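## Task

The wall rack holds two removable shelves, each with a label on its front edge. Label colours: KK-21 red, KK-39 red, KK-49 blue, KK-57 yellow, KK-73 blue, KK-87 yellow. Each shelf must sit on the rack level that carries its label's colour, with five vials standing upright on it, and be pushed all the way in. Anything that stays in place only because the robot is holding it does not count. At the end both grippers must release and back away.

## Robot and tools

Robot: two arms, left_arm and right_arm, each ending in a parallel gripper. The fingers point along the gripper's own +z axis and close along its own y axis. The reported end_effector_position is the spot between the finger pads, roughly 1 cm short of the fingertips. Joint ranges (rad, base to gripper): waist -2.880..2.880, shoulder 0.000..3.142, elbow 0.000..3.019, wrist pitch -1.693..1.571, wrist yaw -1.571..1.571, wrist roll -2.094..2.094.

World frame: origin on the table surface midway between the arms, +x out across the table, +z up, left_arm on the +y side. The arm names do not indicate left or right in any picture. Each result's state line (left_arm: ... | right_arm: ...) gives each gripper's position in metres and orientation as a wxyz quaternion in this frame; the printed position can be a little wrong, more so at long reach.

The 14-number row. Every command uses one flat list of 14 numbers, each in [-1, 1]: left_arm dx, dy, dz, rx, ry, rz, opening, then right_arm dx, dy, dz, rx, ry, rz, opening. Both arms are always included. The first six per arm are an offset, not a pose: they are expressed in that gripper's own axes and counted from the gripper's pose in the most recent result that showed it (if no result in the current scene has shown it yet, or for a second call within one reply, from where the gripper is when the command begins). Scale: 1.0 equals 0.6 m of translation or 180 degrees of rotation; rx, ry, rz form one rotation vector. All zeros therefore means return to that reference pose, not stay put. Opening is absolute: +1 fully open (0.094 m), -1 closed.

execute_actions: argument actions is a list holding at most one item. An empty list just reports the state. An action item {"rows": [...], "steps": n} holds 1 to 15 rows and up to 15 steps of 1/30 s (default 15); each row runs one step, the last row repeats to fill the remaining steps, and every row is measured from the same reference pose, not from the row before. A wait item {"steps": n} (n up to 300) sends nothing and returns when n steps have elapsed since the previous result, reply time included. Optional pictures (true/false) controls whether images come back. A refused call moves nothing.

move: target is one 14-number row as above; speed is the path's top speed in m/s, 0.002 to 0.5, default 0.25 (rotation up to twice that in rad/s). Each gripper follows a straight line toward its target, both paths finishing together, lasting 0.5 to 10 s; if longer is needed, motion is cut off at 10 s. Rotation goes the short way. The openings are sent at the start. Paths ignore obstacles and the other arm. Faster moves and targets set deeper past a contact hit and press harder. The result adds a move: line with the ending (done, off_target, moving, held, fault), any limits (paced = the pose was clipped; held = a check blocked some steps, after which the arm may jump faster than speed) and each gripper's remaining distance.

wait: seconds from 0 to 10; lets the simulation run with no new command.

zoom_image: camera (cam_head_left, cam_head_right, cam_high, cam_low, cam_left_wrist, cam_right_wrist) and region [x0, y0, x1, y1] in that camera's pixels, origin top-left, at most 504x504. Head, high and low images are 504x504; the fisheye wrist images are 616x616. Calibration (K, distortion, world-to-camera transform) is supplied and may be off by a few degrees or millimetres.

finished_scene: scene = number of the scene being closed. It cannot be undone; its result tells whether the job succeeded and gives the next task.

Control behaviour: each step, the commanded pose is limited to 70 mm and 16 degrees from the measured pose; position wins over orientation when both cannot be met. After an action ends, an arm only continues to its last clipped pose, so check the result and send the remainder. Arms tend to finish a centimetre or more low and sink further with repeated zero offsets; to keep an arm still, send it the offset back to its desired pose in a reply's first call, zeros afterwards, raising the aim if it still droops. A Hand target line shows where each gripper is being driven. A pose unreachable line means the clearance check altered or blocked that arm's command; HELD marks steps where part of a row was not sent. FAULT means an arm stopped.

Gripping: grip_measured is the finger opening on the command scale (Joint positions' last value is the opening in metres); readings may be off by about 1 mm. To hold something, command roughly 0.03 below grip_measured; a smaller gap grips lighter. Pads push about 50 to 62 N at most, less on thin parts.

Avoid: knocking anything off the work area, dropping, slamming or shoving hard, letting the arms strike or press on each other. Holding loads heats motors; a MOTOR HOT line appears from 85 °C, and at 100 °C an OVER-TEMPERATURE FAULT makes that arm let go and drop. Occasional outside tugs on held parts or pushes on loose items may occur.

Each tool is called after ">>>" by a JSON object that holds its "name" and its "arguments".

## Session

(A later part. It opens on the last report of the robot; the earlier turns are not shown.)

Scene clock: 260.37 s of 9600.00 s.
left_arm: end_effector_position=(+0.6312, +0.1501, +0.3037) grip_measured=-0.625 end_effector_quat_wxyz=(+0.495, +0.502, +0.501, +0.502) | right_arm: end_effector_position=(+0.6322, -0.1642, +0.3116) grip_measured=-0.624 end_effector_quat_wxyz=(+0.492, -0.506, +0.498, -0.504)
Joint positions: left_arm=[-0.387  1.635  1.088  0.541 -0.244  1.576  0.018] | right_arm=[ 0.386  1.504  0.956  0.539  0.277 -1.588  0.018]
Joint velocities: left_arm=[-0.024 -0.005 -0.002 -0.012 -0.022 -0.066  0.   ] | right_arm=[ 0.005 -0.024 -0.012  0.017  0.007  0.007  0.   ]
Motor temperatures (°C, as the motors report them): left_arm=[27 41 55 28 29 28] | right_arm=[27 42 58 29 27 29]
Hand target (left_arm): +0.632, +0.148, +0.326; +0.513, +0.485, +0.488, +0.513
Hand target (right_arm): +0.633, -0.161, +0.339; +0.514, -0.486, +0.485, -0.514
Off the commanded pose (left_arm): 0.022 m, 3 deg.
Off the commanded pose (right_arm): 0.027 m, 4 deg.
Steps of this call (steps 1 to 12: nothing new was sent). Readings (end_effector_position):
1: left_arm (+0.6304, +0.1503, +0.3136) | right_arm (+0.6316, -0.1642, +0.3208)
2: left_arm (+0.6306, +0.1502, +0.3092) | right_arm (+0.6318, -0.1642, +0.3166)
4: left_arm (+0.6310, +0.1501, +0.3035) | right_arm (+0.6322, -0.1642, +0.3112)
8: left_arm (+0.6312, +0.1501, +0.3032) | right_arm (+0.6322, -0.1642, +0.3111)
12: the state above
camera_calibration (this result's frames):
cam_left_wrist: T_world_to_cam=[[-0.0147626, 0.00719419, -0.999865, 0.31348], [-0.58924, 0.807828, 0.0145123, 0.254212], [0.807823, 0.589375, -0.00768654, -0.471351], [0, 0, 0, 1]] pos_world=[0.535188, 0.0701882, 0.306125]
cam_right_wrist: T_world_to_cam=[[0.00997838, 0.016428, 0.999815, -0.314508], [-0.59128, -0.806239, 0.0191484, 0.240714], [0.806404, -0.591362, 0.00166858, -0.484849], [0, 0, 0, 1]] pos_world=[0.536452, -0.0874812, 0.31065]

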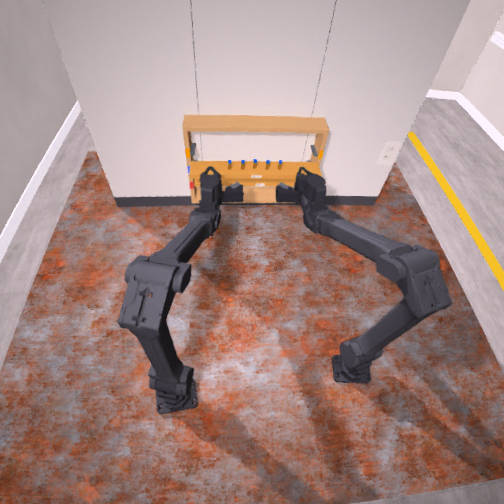

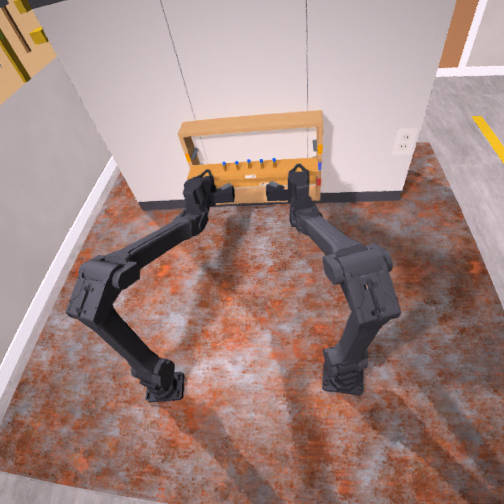

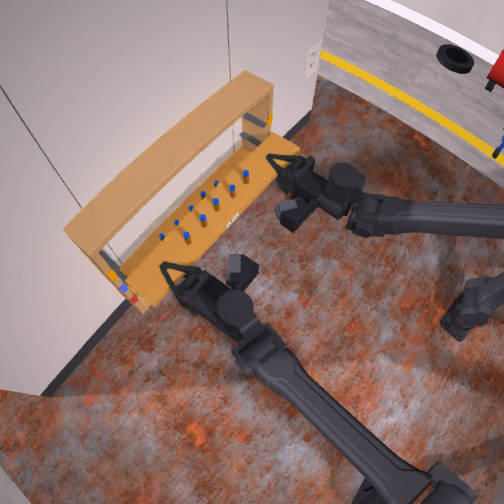

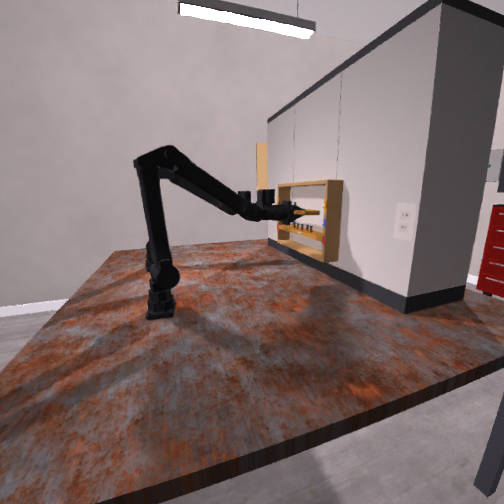

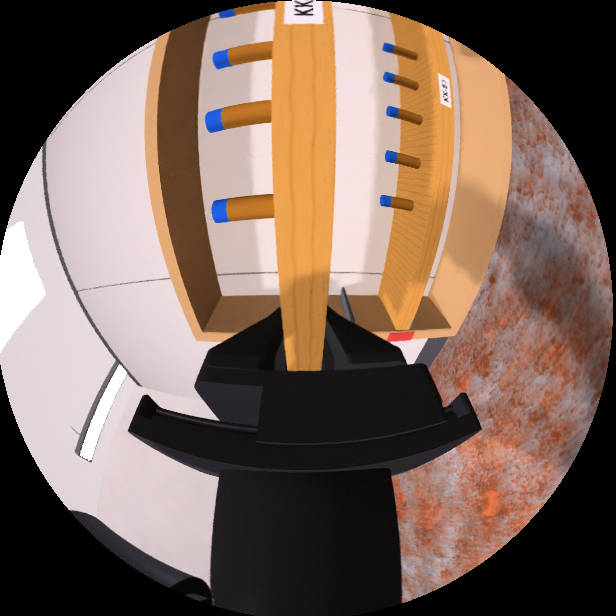

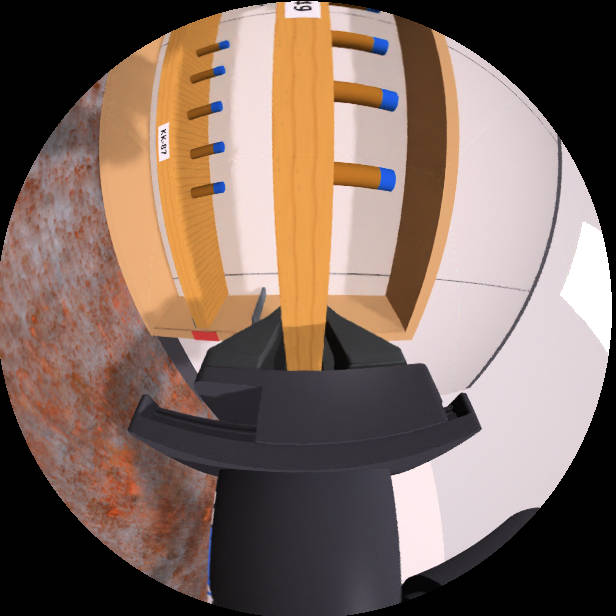

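>>> {"name": "execute_actions", "arguments": {"actions": [{"rows": [[-0.0025,0.0405,0.0058,-0.0204,-0.0004,-0.0040,-0.666,-0.0024,-0.0498,0.0065,0.0227,-0.0010,0.0065,-0.666],[-0.0007,0.0438,0.0110,-0.0221,0.0003,-0.0045,-0.666,-0.0007,-0.0540,0.0123,0.0249,-0.0003,0.0071,-0.666],[0.0008,0.0468,0.0163,-0.0239,0.0010,-0.0049,-0.666,0.0010,-0.0580,0.0183,0.0271,0.0005,0.0076,-0.666],[0.0025,0.0498,0.0222,-0.0256,0.0017,-0.0054,-0.666,0.0028,-0.0617,0.0247,0.0293,0.0012,0.0081,-0.666],[0.0042,0.0523,0.0283,-0.0273,0.0024,-0.0059,-0.666,0.0046,-0.0652,0.0317,0.0315,0.0019,0.0087,-0.666],[0.0058,0.0550,0.0345,-0.0290,0.0031,-0.0064,-0.666,0.0064,-0.0687,0.0385,0.0337,0.0026,0.0092,-0.666],[0.0073,0.0577,0.0407,-0.0308,0.0038,-0.0069,-0.666,0.0082,-0.0722,0.0452,0.0359,0.0033,0.0098,-0.666],[0.0087,0.0593,0.0462,-0.0321,0.0043,-0.0073,-0.666,0.0094,-0.0745,0.0512,0.0376,0.0038,0.0102,-0.666],[0.0085,0.0575,0.0490,-0.0321,0.0043,-0.0073,-0.666,0.0094,-0.0727,0.0542,0.0376,0.0038,0.0102,-0.666],[0.0085,0.0555,0.0520,-0.0321,0.0043,-0.0073,-0.666,0.0094,-0.0708,0.0570,0.0376,0.0038,0.0102,-0.666],[0.0084,0.0537,0.0548,-0.0321,0.0043,-0.0073,-0.666,0.0094,-0.0690,0.0600,0.0376,0.0038,0.0102,-0.666],[0.0083,0.0518,0.0578,-0.0321,0.0043,-0.0073,-0.666,0.0094,-0.0672,0.0630,0.0376,0.0038,0.0102,-0.666],[0.0082,0.0502,0.0603,-0.0321,0.0043,-0.0073,-0.666,0.0094,-0.0655,0.0655,0.0376,0.0038,0.0102,-0.666],[0.0082,0.0490,0.0622,-0.0321,0.0043,-0.0073,-0.666,0.0094,-0.0643,0.0673,0.0376,0.0038,0.0102,-0.666],[0.0082,0.0483,0.0633,-0.0321,0.0043,-0.0073,-0.666,0.0094,-0.0637,0.0685,0.0376,0.0038,0.0102,-0.666]], "steps": 15}], "pictures": false}}

>>> {"name": "execute_actions", "arguments": {"actions": [{"steps": 12}], "pictures": true}}

>>> {"name": "zoom_image", "arguments": {"camera": "cam_head_left", "region": [178, 135, 228, 195]}}

>>> {"name": "zoom_image", "arguments": {"camera": "cam_head_right", "region": [280, 130, 330, 190]}}

Scene clock: 313.83 s of 9600.00 s.
left_arm: end_effector_position=(+0.6489, +0.1481, +0.2868) grip_measured=-0.625 end_effector_quat_wxyz=(+0.495, +0.503, +0.501, +0.501) | right_arm: end_effector_position=(+0.6494, -0.1666, +0.2942) grip_measured=-0.624 end_effector_quat_wxyz=(+0.492, -0.506, +0.499, -0.504)
Joint positions: left_arm=[-0.382  1.699  1.121  0.57  -0.237  1.577  0.018] | right_arm=[ 0.372  1.569  0.978  0.582  0.264 -1.588  0.018]
Joint velocities: left_arm=[ 0.005  0.161  0.061  0.022  0.007 -0.037  0.   ] | right_arm=[-0.015  0.161  0.046  0.032  0.007 -0.051  0.001]
Motor temperatures (°C, as the motors report them): left_arm=[27 40 55 28 29 28] | right_arm=[27 41 57 30 27 29]
Hand target (left_arm): +0.664, +0.157, +0.332; +0.522, +0.467, +0.484, +0.525
Hand target (right_arm): +0.667, -0.171, +0.350; +0.525, -0.465, +0.479, -0.528
Off the commanded pose (left_arm): 0.051 m, 6 deg.
Off the commanded pose (right_arm): 0.060 m, 7 deg.
Steps of this call (steps 1 to 90: nothing new was sent; then 49.97 s passed at rest; steps 91 to 105: all 15 steps of this action). Readings (end_effector_position):
91: left_arm (+0.6312, +0.1501, +0.3038) | right_arm (+0.6322, -0.1642, +0.3116)
92: left_arm (+0.6312, +0.1501, +0.3040) | right_arm (+0.6322, -0.1642, +0.3117)
94: left_arm (+0.6314, +0.1504, +0.3045) | right_arm (+0.6324, -0.1642, +0.3125)
98: left_arm (+0.6345, +0.1502, +0.3027) | right_arm (+0.6355, -0.1647, +0.3097)
105: the state above

Scene clock: 314.23 s of 9600.00 s.
left_arm: end_effector_position=(+0.6515, +0.1484, +0.2826) grip_measured=-0.625 end_effector_quat_wxyz=(+0.494, +0.504, +0.502, +0.500) | right_arm: end_effector_position=(+0.6522, -0.1662, +0.2903) grip_measured=-0.624 end_effector_quat_wxyz=(+0.491, -0.507, +0.499, -0.503)
Joint positions: left_arm=[-0.38   1.71   1.126  0.573 -0.236  1.576  0.018] | right_arm=[ 0.372  1.58   0.982  0.585  0.262 -1.587  0.018]
Joint velocities: left_arm=[-0.015  0.005 -0.007 -0.007 -0.007 -0.022  0.001] | right_arm=[-0.005 -0.005  0.002  0.002 -0.037  0.051 -0.001]
Motor temperatures (°C, as the motors report them): left_arm=[27 40 55 28 29 28] | right_arm=[27 41 58 30 27 29]
Hand target (left_arm): +0.664, +0.156, +0.332; +0.522, +0.467, +0.484, +0.524
Hand target (right_arm): +0.667, -0.171, +0.350; +0.525, -0.465, +0.479, -0.528
Off the commanded pose (left_arm): 0.053 m, 6 deg.
Off the commanded pose (right_arm): 0.063 m, 7 deg.
Steps of this call (steps 1 to 12: nothing new was sent). Readings (end_effector_position):
1: left_arm (+0.6499, +0.1481, +0.2847) | right_arm (+0.6505, -0.1665, +0.2921)
2: left_arm (+0.6505, +0.1485, +0.2828) | right_arm (+0.6511, -0.1665, +0.2905)
4: left_arm (+0.6510, +0.1486, +0.2810) | right_arm (+0.6516, -0.1663, +0.2886)
8: left_arm (+0.6513, +0.1484, +0.2817) | right_arm (+0.6519, -0.1662, +0.2894)
12: the state above
camera_calibration (this result's frames):
cam_left_wrist: T_world_to_cam=[[-0.0199565, 0.008016, -0.999769, 0.295882], [-0.587616, 0.808935, 0.0182154, 0.265577], [0.808894, 0.587844, -0.0114332, -0.486334], [0, 0, 0, 1]] pos_world=[0.555354, 0.0686819, 0.285415]
cam_right_wrist: T_world_to_cam=[[0.0133357, 0.016405, 0.999776, -0.295621], [-0.591528, -0.806008, 0.0211157, 0.251002], [0.806174, -0.591677, -0.00104468, -0.501203], [0, 0, 0, 1]] pos_world=[0.556474, -0.0893913, 0.289731]

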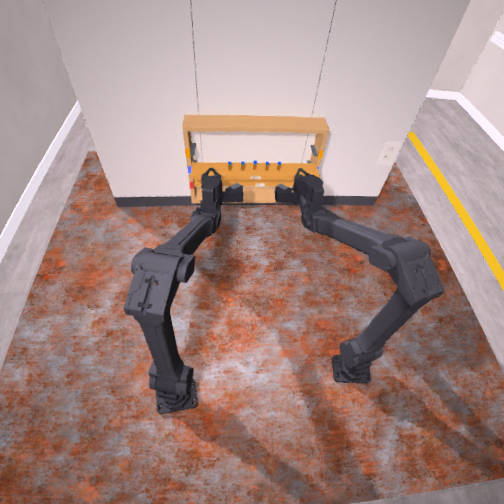

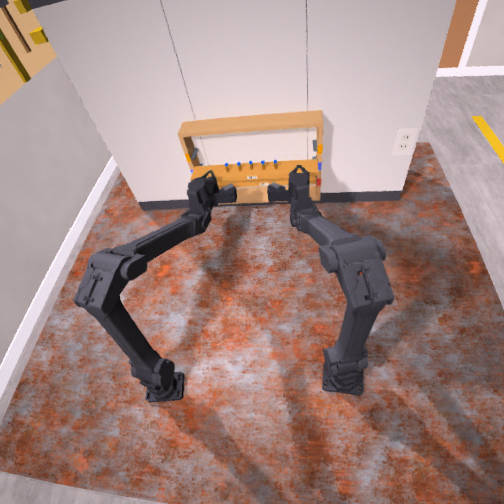

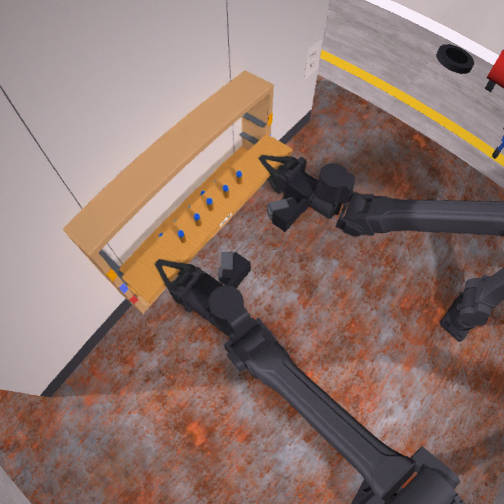

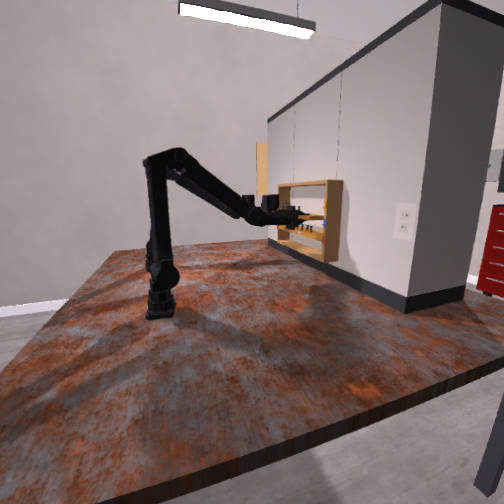

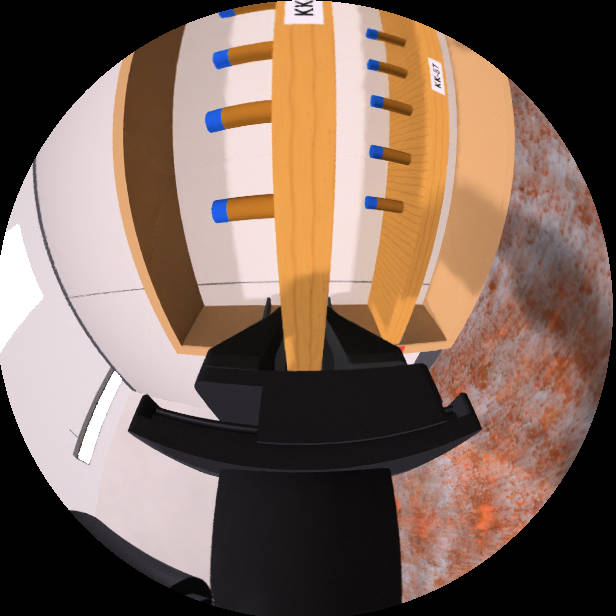

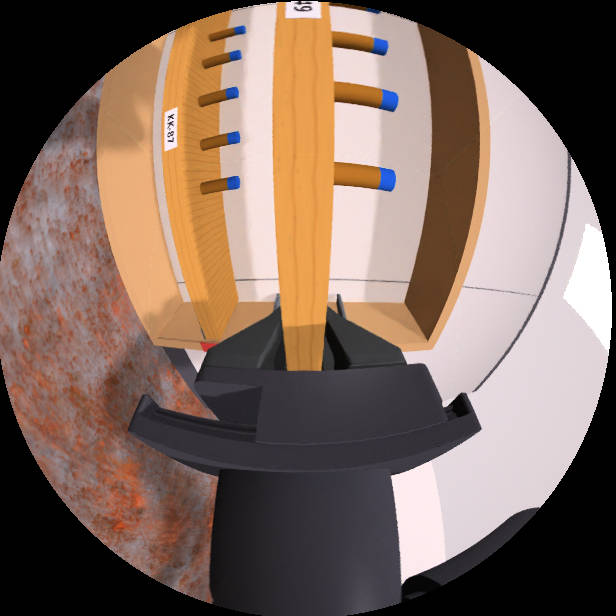

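Region (178, 135, 228, 195) of cam_head_left's 504x504 image, scaled by 8.400, with more detail than that image has.

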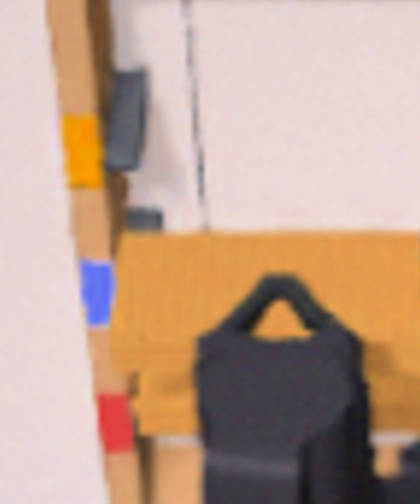

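Region (280, 130, 330, 190) of cam_head_right's 504x504 image, scaled by 8.400, with more detail than that image has.

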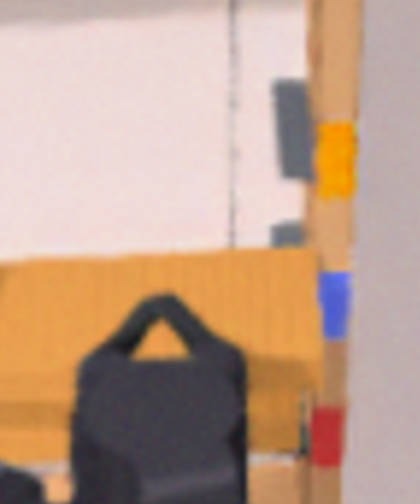

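>>> {"name": "execute_actions", "arguments": {"actions": [{"rows": [[0.0120,0.0833,0.0298,-0.0340,0.0048,-0.0073,-0.666,0.0061,-0.0993,0.0353,0.0384,0.0041,0.0099,-0.666],[0.0123,0.0824,0.0323,-0.0337,0.0048,-0.0072,-0.666,0.0055,-0.0985,0.0379,0.0382,0.0041,0.0098,-0.666],[0.0126,0.0810,0.0358,-0.0334,0.0048,-0.0072,-0.666,0.0049,-0.0975,0.0414,0.0378,0.0041,0.0097,-0.666],[0.0129,0.0795,0.0400,-0.0330,0.0048,-0.0071,-0.666,0.0043,-0.0962,0.0456,0.0375,0.0041,0.0096,-0.666],[0.0132,0.0778,0.0444,-0.0326,0.0048,-0.0070,-0.666,0.0037,-0.0949,0.0501,0.0371,0.0041,0.0095,-0.666],[0.0135,0.0760,0.0492,-0.0322,0.0048,-0.0069,-0.666,0.0031,-0.0934,0.0550,0.0366,0.0041,0.0094,-0.666],[0.0138,0.0742,0.0540,-0.0317,0.0048,-0.0068,-0.666,0.0025,-0.0919,0.0598,0.0362,0.0041,0.0093,-0.666],[0.0138,0.0724,0.0588,-0.0313,0.0048,-0.0067,-0.666,0.0025,-0.0905,0.0646,0.0358,0.0041,0.0092,-0.666],[0.0138,0.0705,0.0635,-0.0309,0.0048,-0.0066,-0.666,0.0025,-0.0890,0.0695,0.0354,0.0041,0.0091,-0.666],[0.0138,0.0687,0.0683,-0.0304,0.0048,-0.0065,-0.666,0.0025,-0.0876,0.0743,0.0349,0.0041,0.0090,-0.666],[0.0138,0.0669,0.0731,-0.0300,0.0048,-0.0064,-0.666,0.0025,-0.0861,0.0792,0.0345,0.0041,0.0089,-0.666],[0.0138,0.0651,0.0779,-0.0295,0.0048,-0.0063,-0.666,0.0025,-0.0847,0.0840,0.0341,0.0041,0.0087,-0.666],[0.0138,0.0633,0.0826,-0.0291,0.0048,-0.0062,-0.666,0.0025,-0.0832,0.0888,0.0337,0.0041,0.0086,-0.666],[0.0138,0.0615,0.0874,-0.0286,0.0048,-0.0061,-0.666,0.0025,-0.0818,0.0937,0.0332,0.0041,0.0085,-0.666],[0.0138,0.0597,0.0922,-0.0282,0.0048,-0.0060,-0.666,0.0025,-0.0803,0.0985,0.0328,0.0041,0.0084,-0.666]], "steps": 15}], "pictures": false}}

>>> {"name": "execute_actions", "arguments": {"actions": [{"rows": [[0.0118,0.0608,0.0485,-0.0214,0.0048,-0.0046,-0.666,0.0060,-0.0816,0.0546,0.0301,0.0041,0.0077,-0.666],[0.0118,0.0598,0.0532,-0.0215,0.0048,-0.0046,-0.666,0.0060,-0.0806,0.0593,0.0302,0.0041,0.0077,-0.666],[0.0118,0.0589,0.0580,-0.0216,0.0048,-0.0047,-0.666,0.0059,-0.0797,0.0641,0.0303,0.0041,0.0078,-0.666],[0.0118,0.0580,0.0625,-0.0216,0.0048,-0.0047,-0.666,0.0059,-0.0788,0.0686,0.0303,0.0041,0.0078,-0.666],[0.0118,0.0571,0.0670,-0.0217,0.0048,-0.0047,-0.666,0.0058,-0.0779,0.0731,0.0304,0.0041,0.0078,-0.666],[0.0118,0.0562,0.0712,-0.0218,0.0048,-0.0047,-0.666,0.0058,-0.0770,0.0773,0.0305,0.0041,0.0078,-0.666],[0.0118,0.0554,0.0752,-0.0219,0.0048,-0.0047,-0.666,0.0058,-0.0762,0.0813,0.0306,0.0041,0.0078,-0.666],[0.0118,0.0547,0.0790,-0.0219,0.0048,-0.0047,-0.666,0.0057,-0.0755,0.0851,0.0306,0.0041,0.0078,-0.666],[0.0118,0.0540,0.0825,-0.0220,0.0048,-0.0048,-0.666,0.0057,-0.0748,0.0886,0.0307,0.0041,0.0079,-0.666],[0.0118,0.0534,0.0855,-0.0221,0.0048,-0.0048,-0.666,0.0057,-0.0742,0.0916,0.0308,0.0041,0.0079,-0.666],[0.0118,0.0528,0.0882,-0.0221,0.0048,-0.0048,-0.666,0.0056,-0.0736,0.0943,0.0308,0.0041,0.0079,-0.666],[0.0118,0.0524,0.0905,-0.0221,0.0048,-0.0048,-0.666,0.0056,-0.0732,0.0966,0.0308,0.0041,0.0079,-0.666],[0.0118,0.0520,0.0922,-0.0222,0.0048,-0.0048,-0.666,0.0056,-0.0728,0.0983,0.0309,0.0041,0.0079,-0.666],[0.0118,0.0518,0.0932,-0.0222,0.0048,-0.0048,-0.666,0.0056,-0.0726,0.0993,0.0309,0.0041,0.0079,-0.666],[0.0118,0.0517,0.0937,-0.0222,0.0048,-0.0048,-0.666,0.0056,-0.0725,0.0998,0.0309,0.0041,0.0079,-0.666]], "steps": 15}], "pictures": false}}

>>> {"name": "execute_actions", "arguments": {"actions": [{"steps": 12}], "pictures": true}}

>>> {"name": "zoom_image", "arguments": {"camera": "cam_head_left", "region": [178, 135, 228, 195]}}

>>> {"name": "zoom_image", "arguments": {"camera": "cam_head_right", "region": [280, 130, 330, 190]}}

Scene clock: 372.93 s of 9600.00 s.
left_arm: end_effector_position=(+0.6829, +0.1508, +0.2849) grip_measured=-0.625 end_effector_quat_wxyz=(+0.500, +0.497, +0.498, +0.504) | right_arm: end_effector_position=(+0.6834, -0.1634, +0.2930) grip_measured=-0.624 end_effector_quat_wxyz=(+0.495, -0.502, +0.497, -0.506)
Joint positions: left_arm=[-0.364  1.781  1.218  0.573 -0.22   1.576  0.018] | right_arm=[ 0.362  1.653  1.072  0.585  0.253 -1.587  0.018]
Joint velocities: left_arm=[ 0.024  0.249  0.227 -0.007  0.051 -0.037 -0.   ] | right_arm=[-0.054  0.269  0.198 -0.012 -0.022 -0.037  0.   ]
Motor temperatures (°C, as the motors report them): left_arm=[27 40 64 28 29 28] | right_arm=[27 41 67 30 27 29]
Hand target (left_arm): +0.702, +0.159, +0.318; +0.516, +0.472, +0.488, +0.522
Hand target (right_arm): +0.705, -0.169, +0.338; +0.519, -0.471, +0.483, -0.526
Off the commanded pose (left_arm): 0.041 m, 4 deg.
Off the commanded pose (right_arm): 0.053 m, 5 deg.
Steps of this call (steps 1 to 90: nothing new was sent; then 55.20 s passed at rest; steps 91 to 105: all 15 steps of this action). Readings (end_effector_position):
91: left_arm (+0.6516, +0.1486, +0.2826) | right_arm (+0.6522, -0.1662, +0.2903)
92: left_arm (+0.6516, +0.1486, +0.2828) | right_arm (+0.6522, -0.1662, +0.2903)
94: left_arm (+0.6525, +0.1486, +0.2837) | right_arm (+0.6528, -0.1660, +0.2911)
98: left_arm (+0.6605, +0.1494, +0.2872) | right_arm (+0.6605, -0.1650, +0.2951)
105: the state above

Scene clock: 373.43 s of 9600.00 s.
left_arm: end_effector_position=(+0.7198, +0.1508, +0.2809) grip_measured=-0.625 end_effector_quat_wxyz=(+0.503, +0.495, +0.496, +0.507) | right_arm: end_effector_position=(+0.7201, -0.1626, +0.2888) grip_measured=-0.624 end_effector_quat_wxyz=(+0.498, -0.498, +0.495, -0.509)
Joint positions: left_arm=[-0.351  1.87   1.332  0.557 -0.207  1.577  0.018] | right_arm=[ 0.347  1.745  1.175  0.585  0.241 -1.587  0.018]
Joint velocities: left_arm=[ 0.005  0.063  0.11  -0.017  0.007 -0.037  0.   ] | right_arm=[-0.015  0.083  0.076  0.027  0.007  0.037  0.   ]
Motor temperatures (°C, as the motors report them): left_arm=[27 40 64 28 29 28] | right_arm=[27 41 67 30 27 29]
Hand target (left_arm): +0.735, +0.160, +0.316; +0.517, +0.472, +0.488, +0.522
Hand target (right_arm): +0.737, -0.168, +0.337; +0.522, -0.467, +0.481, -0.527
Off the commanded pose (left_arm): 0.041 m, 4 deg.
Off the commanded pose (right_arm): 0.053 m, 5 deg.
Steps of this call (steps 1 to 15: all 15 steps of this action). Readings (end_effector_position):
1: left_arm (+0.6859, +0.1508, +0.2838) | right_arm (+0.6865, -0.1633, +0.2919)
2: left_arm (+0.6890, +0.1507, +0.2826) | right_arm (+0.6894, -0.1635, +0.2904)
4: left_arm (+0.6952, +0.1507, +0.2809) | right_arm (+0.6953, -0.1632, +0.2890)
8: left_arm (+0.7062, +0.1509, +0.2804) | right_arm (+0.7063, -0.1629, +0.2882)
15: the state above

Scene clock: 373.83 s of 9600.00 s.
left_arm: end_effector_position=(+0.7213, +0.1507, +0.2800) grip_measured=-0.625 end_effector_quat_wxyz=(+0.502, +0.495, +0.496, +0.506) | right_arm: end_effector_position=(+0.7216, -0.1628, +0.2880) grip_measured=-0.624 end_effector_quat_wxyz=(+0.498, -0.498, +0.495, -0.509)
Joint positions: left_arm=[-0.35   1.874  1.336  0.556 -0.206  1.577  0.018] | right_arm=[ 0.346  1.749  1.178  0.585  0.24  -1.587  0.018]
Joint velocities: left_arm=[ 0.005 -0.005  0.012 -0.002  0.007 -0.022 -0.   ] | right_arm=[ 0.005  0.005 -0.022 -0.022  0.022  0.051  0.001]
Motor temperatures (°C, as the motors report them): left_arm=[27 40 64 28 29 28] | right_arm=[27 41 67 30 27 29]
Hand target (left_arm): +0.735, +0.160, +0.316; +0.517, +0.472, +0.488, +0.522
Hand target (right_arm): +0.737, -0.168, +0.337; +0.522, -0.467, +0.481, -0.527
Off the commanded pose (left_arm): 0.041 m, 4 deg.
Off the commanded pose (right_arm): 0.053 m, 5 deg.
Steps of this call (steps 1 to 12: nothing new was sent). Readings (end_effector_position):
1: left_arm (+0.7206, +0.1508, +0.2808) | right_arm (+0.7209, -0.1627, +0.2888)
2: left_arm (+0.7212, +0.1507, +0.2805) | right_arm (+0.7214, -0.1629, +0.2884)
4: left_arm (+0.7213, +0.1507, +0.2803) | right_arm (+0.7216, -0.1628, +0.2880)
8: left_arm (+0.7213, +0.1507, +0.2800) | right_arm (+0.7216, -0.1628, +0.2880)
12: the state above
camera_calibration (this result's frames):
cam_left_wrist: T_world_to_cam=[[0.0087338, 0.00370538, -0.999955, 0.274689], [-0.588466, 0.808519, -0.00214377, 0.311162], [0.808475, 0.588458, 0.00924193, -0.549782], [0, 0, 0, 1]] pos_world=[0.625195, 0.0709254, 0.280425]
cam_right_wrist: T_world_to_cam=[[-0.0129017, 0.00986027, 0.999868, -0.27648], [-0.594264, -0.80427, 0.000263352, 0.303071], [0.804166, -0.594182, 0.016236, -0.559069], [0, 0, 0, 1]] pos_world=[0.626121, -0.085712, 0.285441]

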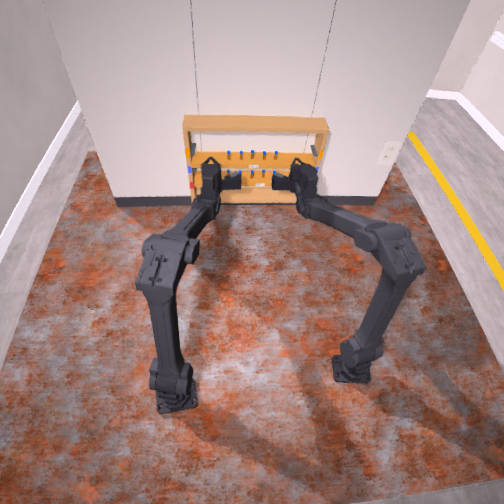

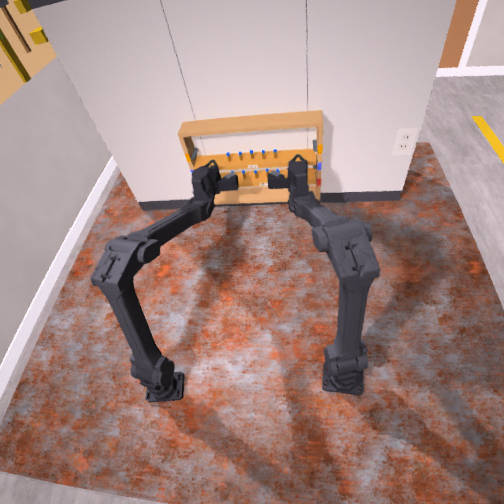

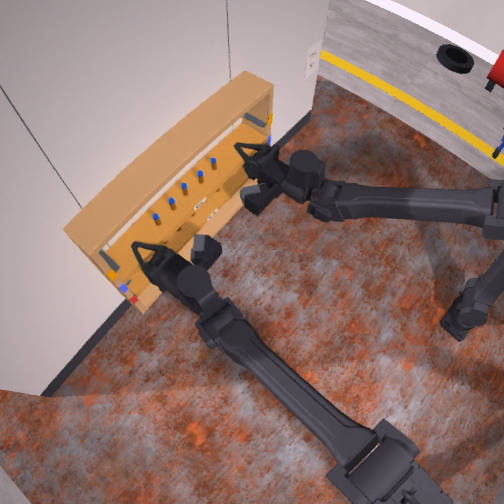

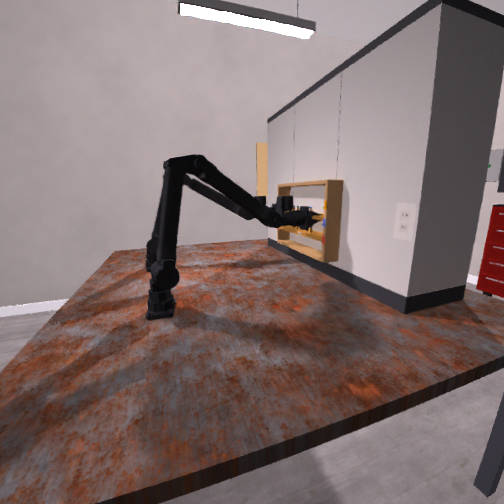

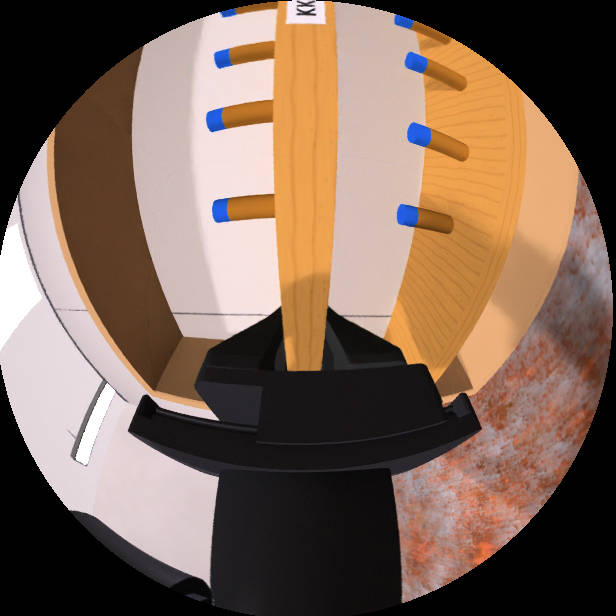

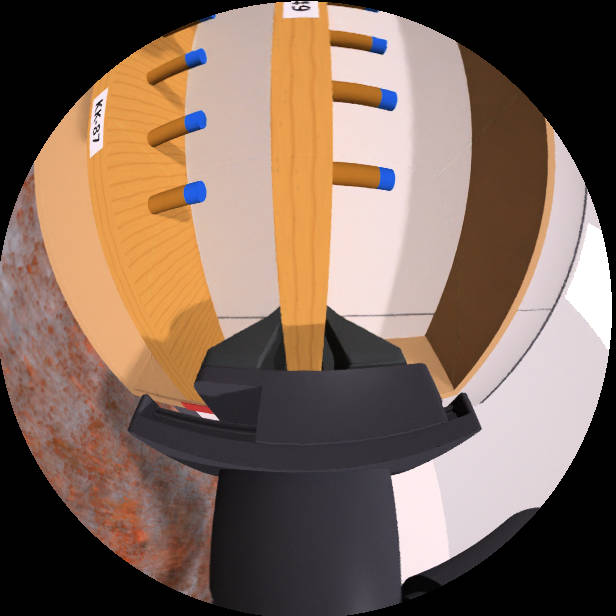

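Region (178, 135, 228, 195) of cam_head_left's 504x504 image, scaled by 8.400, with more detail than that image has.

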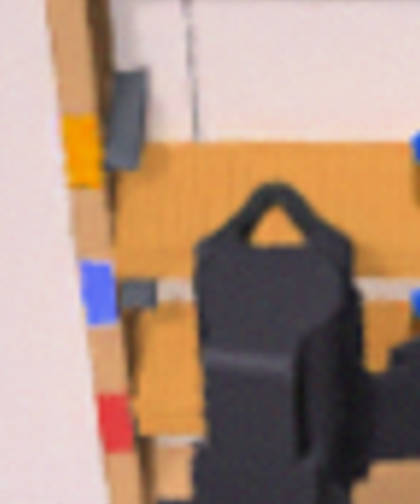

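Region (280, 130, 330, 190) of cam_head_right's 504x504 image, scaled by 8.400, with more detail than that image has.

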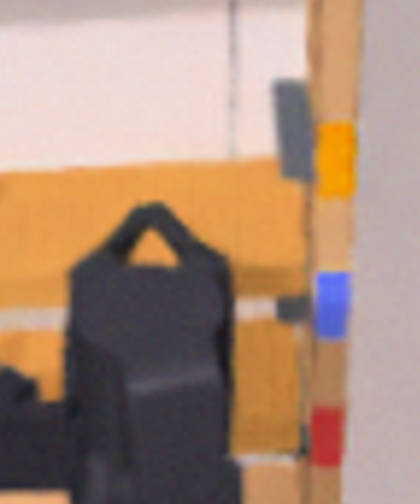

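>>> {"name": "execute_actions", "arguments": {"actions": [{"rows": [[0.0117,0.0590,0.0304,-0.0194,0.0051,-0.0044,-0.666,0.0063,-0.0795,0.0373,0.0274,0.0035,0.0072,-0.666],[0.0117,0.0572,0.0308,-0.0189,0.0051,-0.0043,-0.666,0.0063,-0.0777,0.0378,0.0269,0.0035,0.0071,-0.666],[0.0117,0.0548,0.0313,-0.0183,0.0051,-0.0042,-0.666,0.0063,-0.0753,0.0384,0.0263,0.0035,0.0070,-0.666],[0.0116,0.0520,0.0318,-0.0176,0.0051,-0.0040,-0.666,0.0063,-0.0725,0.0391,0.0255,0.0035,0.0068,-0.666],[0.0115,0.0493,0.0324,-0.0169,0.0051,-0.0039,-0.666,0.0063,-0.0698,0.0398,0.0248,0.0035,0.0067,-0.666],[0.0114,0.0466,0.0329,-0.0162,0.0051,-0.0037,-0.666,0.0063,-0.0671,0.0405,0.0241,0.0035,0.0065,-0.666],[0.0113,0.0439,0.0335,-0.0155,0.0051,-0.0035,-0.666,0.0063,-0.0644,0.0412,0.0234,0.0035,0.0063,-0.666],[0.0112,0.0412,0.0340,-0.0148,0.0051,-0.0034,-0.666,0.0063,-0.0617,0.0419,0.0227,0.0035,0.0062,-0.666],[0.0111,0.0388,0.0345,-0.0142,0.0051,-0.0032,-0.666,0.0063,-0.0593,0.0425,0.0220,0.0035,0.0060,-0.666],[0.0110,0.0366,0.0350,-0.0137,0.0051,-0.0031,-0.666,0.0063,-0.0571,0.0431,0.0215,0.0035,0.0059,-0.666],[0.0110,0.0345,0.0354,-0.0132,0.0051,-0.0030,-0.666,0.0063,-0.0550,0.0436,0.0209,0.0035,0.0058,-0.666],[0.0110,0.0330,0.0357,-0.0128,0.0051,-0.0029,-0.666,0.0063,-0.0535,0.0440,0.0205,0.0035,0.0057,-0.666],[0.0110,0.0318,0.0359,-0.0125,0.0051,-0.0028,-0.666,0.0063,-0.0523,0.0443,0.0202,0.0035,0.0056,-0.666],[0.0110,0.0309,0.0361,-0.0122,0.0051,-0.0028,-0.666,0.0063,-0.0514,0.0446,0.0199,0.0035,0.0056,-0.666],[0.0110,0.0300,0.0363,-0.0120,0.0051,-0.0027,-0.666,0.0063,-0.0505,0.0448,0.0197,0.0035,0.0055,-0.666]], "steps": 15}], "pictures": false}}

>>> {"name": "execute_actions", "arguments": {"actions": [{"steps": 8}], "pictures": false}}

>>> {"name": "execute_actions", "arguments": {"actions": [{"rows": [[0.0110,0.0560,0.0300,-0.0190,0.0051,-0.0043,-0.666,0.0063,-0.0765,0.0368,0.0270,0.0035,0.0071,-0.666],[0.0110,0.0558,0.0310,-0.0190,0.0051,-0.0043,-0.666,0.0063,-0.0763,0.0378,0.0270,0.0035,0.0071,-0.666],[0.0110,0.0556,0.0320,-0.0189,0.0051,-0.0043,-0.666,0.0063,-0.0761,0.0388,0.0269,0.0035,0.0071,-0.666],[0.0110,0.0554,0.0330,-0.0189,0.0051,-0.0043,-0.666,0.0063,-0.0759,0.0398,0.0269,0.0035,0.0071,-0.666],[0.0110,0.0552,0.0340,-0.0188,0.0051,-0.0043,-0.666,0.0063,-0.0757,0.0408,0.0268,0.0035,0.0071,-0.666],[0.0110,0.0550,0.0350,-0.0188,0.0051,-0.0043,-0.666,0.0063,-0.0755,0.0418,0.0268,0.0035,0.0071,-0.666],[0.0110,0.0548,0.0360,-0.0187,0.0051,-0.0042,-0.666,0.0063,-0.0753,0.0428,0.0267,0.0035,0.0070,-0.666],[0.0110,0.0546,0.0370,-0.0187,0.0051,-0.0042,-0.666,0.0063,-0.0751,0.0438,0.0267,0.0035,0.0070,-0.666],[0.0110,0.0544,0.0380,-0.0186,0.0051,-0.0042,-0.666,0.0063,-0.0749,0.0448,0.0266,0.0035,0.0070,-0.666],[0.0110,0.0542,0.0390,-0.0186,0.0051,-0.0042,-0.666,0.0063,-0.0747,0.0458,0.0266,0.0035,0.0070,-0.666],[0.0110,0.0540,0.0398,-0.0185,0.0051,-0.0042,-0.666,0.0063,-0.0745,0.0466,0.0265,0.0035,0.0070,-0.666],[0.0110,0.0538,0.0405,-0.0185,0.0051,-0.0042,-0.666,0.0063,-0.0743,0.0473,0.0265,0.0035,0.0070,-0.666],[0.0110,0.0536,0.0410,-0.0185,0.0051,-0.0042,-0.666,0.0063,-0.0741,0.0478,0.0265,0.0035,0.0070,-0.666]], "steps": 15}], "pictures": false}}

>>> {"name": "execute_actions", "arguments": {"actions": [{"steps": 8}], "pictures": true}}

Scene clock: 399.27 s of 9600.00 s.
left_arm: end_effector_position=(+0.7255, +0.1507, +0.2648) grip_measured=-0.625 end_effector_quat_wxyz=(+0.496, +0.501, +0.500, +0.503) | right_arm: end_effector_position=(+0.7263, -0.1627, +0.2728) grip_measured=-0.624 end_effector_quat_wxyz=(+0.492, -0.504, +0.499, -0.505)
Joint positions: left_arm=[-0.349  1.897  1.341  0.554 -0.206  1.578  0.018] | right_arm=[ 0.345  1.774  1.183  0.585  0.24  -1.587  0.018]
Joint velocities: left_arm=[ 0.005  0.034  0.002 -0.002  0.051  0.037  0.001] | right_arm=[ 0.005  0.054 -0.012 -0.017  0.066  0.022 -0.   ]
Motor temperatures (°C, as the motors report them): left_arm=[27 42 65 27 29 28] | right_arm=[27 42 68 29 27 29]
Hand target (left_arm): +0.740, +0.158, +0.298; +0.509, +0.479, +0.493, +0.518
Hand target (right_arm): +0.743, -0.168, +0.319; +0.514, -0.475, +0.486, -0.523
Off the commanded pose (left_arm): 0.038 m, 3 deg.
Off the commanded pose (right_arm): 0.051 m, 5 deg.
Steps of this call (steps 1 to 90: nothing new was sent; then 21.93 s passed at rest; steps 91 to 105: all 15 steps of this action). Readings (end_effector_position):
91: left_arm (+0.7213, +0.1507, +0.2800) | right_arm (+0.7217, -0.1628, +0.2878)
92: left_arm (+0.7213, +0.1507, +0.2800) | right_arm (+0.7217, -0.1628, +0.2878)
94: left_arm (+0.7214, +0.1507, +0.2797) | right_arm (+0.7218, -0.1627, +0.2872)
98: left_arm (+0.7228, +0.1507, +0.2766) | right_arm (+0.7231, -0.1627, +0.2841)
105: the state above

Scene clock: 399.53 s of 9600.00 s.
left_arm: end_effector_position=(+0.7258, +0.1507, +0.2629) grip_measured=-0.625 end_effector_quat_wxyz=(+0.495, +0.502, +0.501, +0.502) | right_arm: end_effector_position=(+0.7270, -0.1626, +0.2705) grip_measured=-0.624 end_effector_quat_wxyz=(+0.491, -0.505, +0.500, -0.504)
Joint positions: left_arm=[-0.349  1.9    1.341  0.554 -0.206  1.577  0.018] | right_arm=[ 0.344  1.778  1.183  0.585  0.239 -1.587  0.018]
Joint velocities: left_arm=[ 0.005  0.005  0.007 -0.002 -0.051 -0.066  0.001] | right_arm=[-0.005 -0.005  0.007  0.027  0.037 -0.037 -0.   ]
Motor temperatures (°C, as the motors report them): left_arm=[27 42 65 27 29 28] | right_arm=[27 42 68 29 27 29]
Hand target (left_arm): +0.740, +0.158, +0.298; +0.509, +0.479, +0.493, +0.518
Hand target (right_arm): +0.743, -0.168, +0.319; +0.514, -0.475, +0.486, -0.523
Off the commanded pose (left_arm): 0.040 m, 4 deg.
Off the commanded pose (right_arm): 0.053 m, 5 deg.
Steps of this call (steps 1 to 8: nothing new was sent). Readings (end_effector_position):
1: left_arm (+0.7257, +0.1507, +0.2637) | right_arm (+0.7265, -0.1626, +0.2717)
2: left_arm (+0.7258, +0.1507, +0.2631) | right_arm (+0.7268, -0.1628, +0.2707)
4: left_arm (+0.7258, +0.1507, +0.2629) | right_arm (+0.7270, -0.1626, +0.2705)
8: the state above

Scene clock: 400.03 s of 9600.00 s.
left_arm: end_effector_position=(+0.7263, +0.1507, +0.2626) grip_measured=-0.625 end_effector_quat_wxyz=(+0.495, +0.501, +0.501, +0.502) | right_arm: end_effector_position=(+0.7289, -0.1630, +0.2701) grip_measured=-0.624 end_effector_quat_wxyz=(+0.491, -0.505, +0.500, -0.504)
Joint positions: left_arm=[-0.349  1.901  1.342  0.554 -0.207  1.577  0.018] | right_arm=[ 0.343  1.783  1.188  0.585  0.237 -1.586  0.018]
Joint velocities: left_arm=[-0.015 -0.015 -0.007  0.002 -0.007 -0.037  0.   ] | right_arm=[-0.034 -0.005 -0.007 -0.007 -0.051 -0.037 -0.   ]
Motor temperatures (°C, as the motors report them): left_arm=[27 42 65 27 29 28] | right_arm=[27 42 68 29 27 29]
Hand target (left_arm): +0.746, +0.159, +0.295; +0.509, +0.480, +0.493, +0.518
Hand target (right_arm): +0.750, -0.168, +0.315; +0.514, -0.475, +0.487, -0.522
Off the commanded pose (left_arm): 0.041 m, 4 deg.
Off the commanded pose (right_arm): 0.052 m, 5 deg.
Steps of this call (steps 1 to 15: all 15 steps of this action). Readings (end_effector_position):
1: left_arm (+0.7258, +0.1507, +0.2629) | right_arm (+0.7270, -0.1626, +0.2705)
2: left_arm (+0.7258, +0.1507, +0.2629) | right_arm (+0.7270, -0.1626, +0.2705)
4: left_arm (+0.7258, +0.1507, +0.2626) | right_arm (+0.7272, -0.1628, +0.2705)
8: left_arm (+0.7263, +0.1507, +0.2626) | right_arm (+0.7289, -0.1631, +0.2701)
15: the state above

Scene clock: 400.30 s of 9600.00 s.
left_arm: end_effector_position=(+0.7263, +0.1507, +0.2626) grip_measured=-0.625 end_effector_quat_wxyz=(+0.495, +0.501, +0.501, +0.502) | right_arm: end_effector_position=(+0.7289, -0.1630, +0.2701) grip_measured=-0.624 end_effector_quat_wxyz=(+0.491, -0.505, +0.500, -0.504)
Joint positions: left_arm=[-0.349  1.901  1.342  0.554 -0.207  1.577  0.018] | right_arm=[ 0.343  1.783  1.188  0.585  0.237 -1.586  0.018]
Joint velocities: left_arm=[-0.005 -0.005 -0.002  0.002  0.022  0.007 -0.001] | right_arm=[-0.024 -0.005 -0.002 -0.012 -0.037 -0.037 -0.001]
Motor temperatures (°C, as the motors report them): left_arm=[27 42 65 27 29 28] | right_arm=[27 42 69 29 27 29]
Hand target (left_arm): +0.746, +0.159, +0.295; +0.509, +0.480, +0.493, +0.518
Hand target (right_arm): +0.750, -0.168, +0.315; +0.514, -0.475, +0.487, -0.522
Off the commanded pose (left_arm): 0.041 m, 4 deg.
Off the commanded pose (right_arm): 0.052 m, 5 deg.
Steps of this call (steps 1 to 8: nothing new was sent). Readings (end_effector_position):
1: left_arm (+0.7263, +0.1507, +0.2626) | right_arm (+0.7289, -0.1630, +0.2701)
2: left_arm (+0.7263, +0.1507, +0.2626) | right_arm (+0.7289, -0.1630, +0.2701)
4: left_arm (+0.7263, +0.1507, +0.2626) | right_arm (+0.7289, -0.1630, +0.2701)
8: the state above
camera_calibration (this result's frames):
cam_left_wrist: T_world_to_cam=[[-0.0140802, 0.00833603, -0.999866, 0.273142], [-0.58986, 0.807365, 0.0150376, 0.310678], [0.807383, 0.589993, -0.00645079, -0.548944], [0, 0, 0, 1]] pos_world=[0.63031, 0.0707656, 0.264892]
cam_right_wrist: T_world_to_cam=[[0.0101111, 0.014126, 0.999849, -0.27451], [-0.594059, -0.804234, 0.0173698, 0.302464], [0.804358, -0.594145, 0.000259979, -0.560621], [0, 0, 0, 1]] pos_world=[0.633397, -0.0859607, 0.269361]

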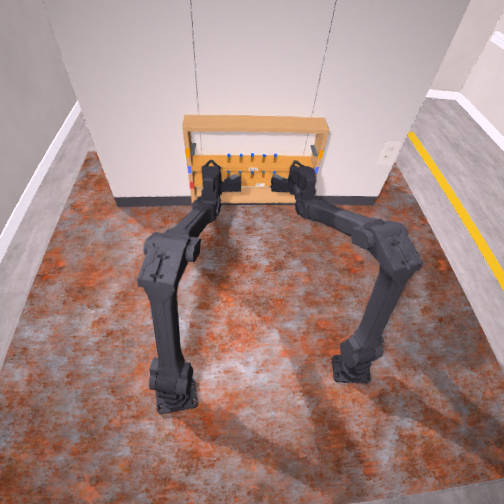

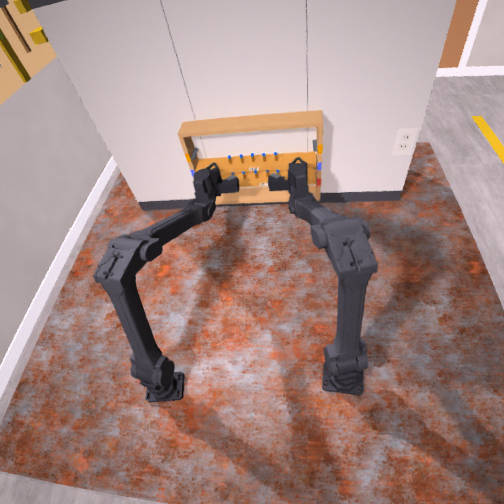

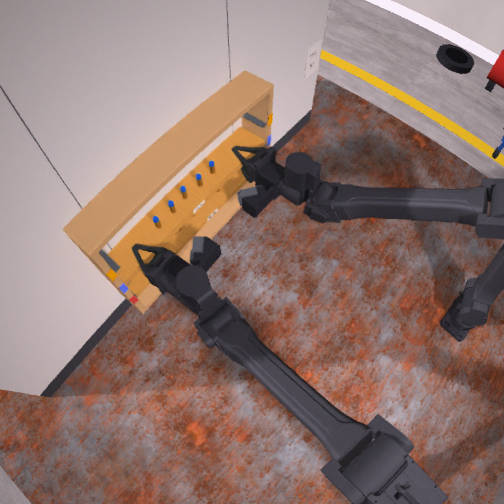

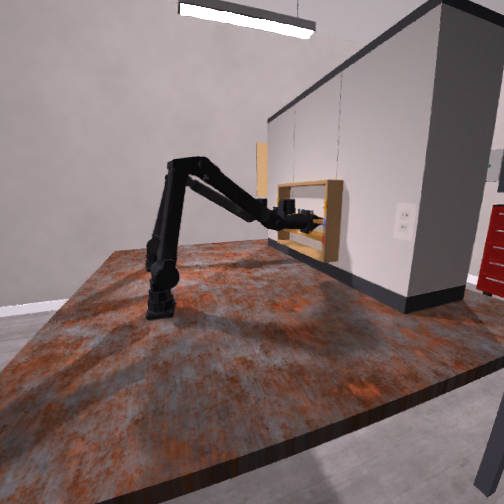

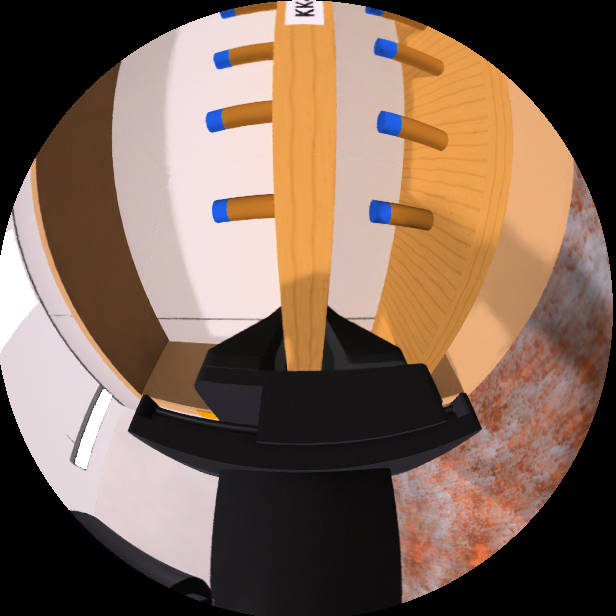

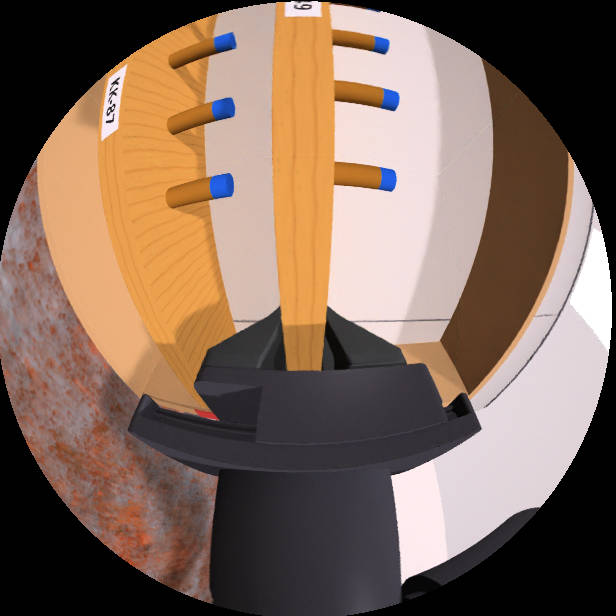

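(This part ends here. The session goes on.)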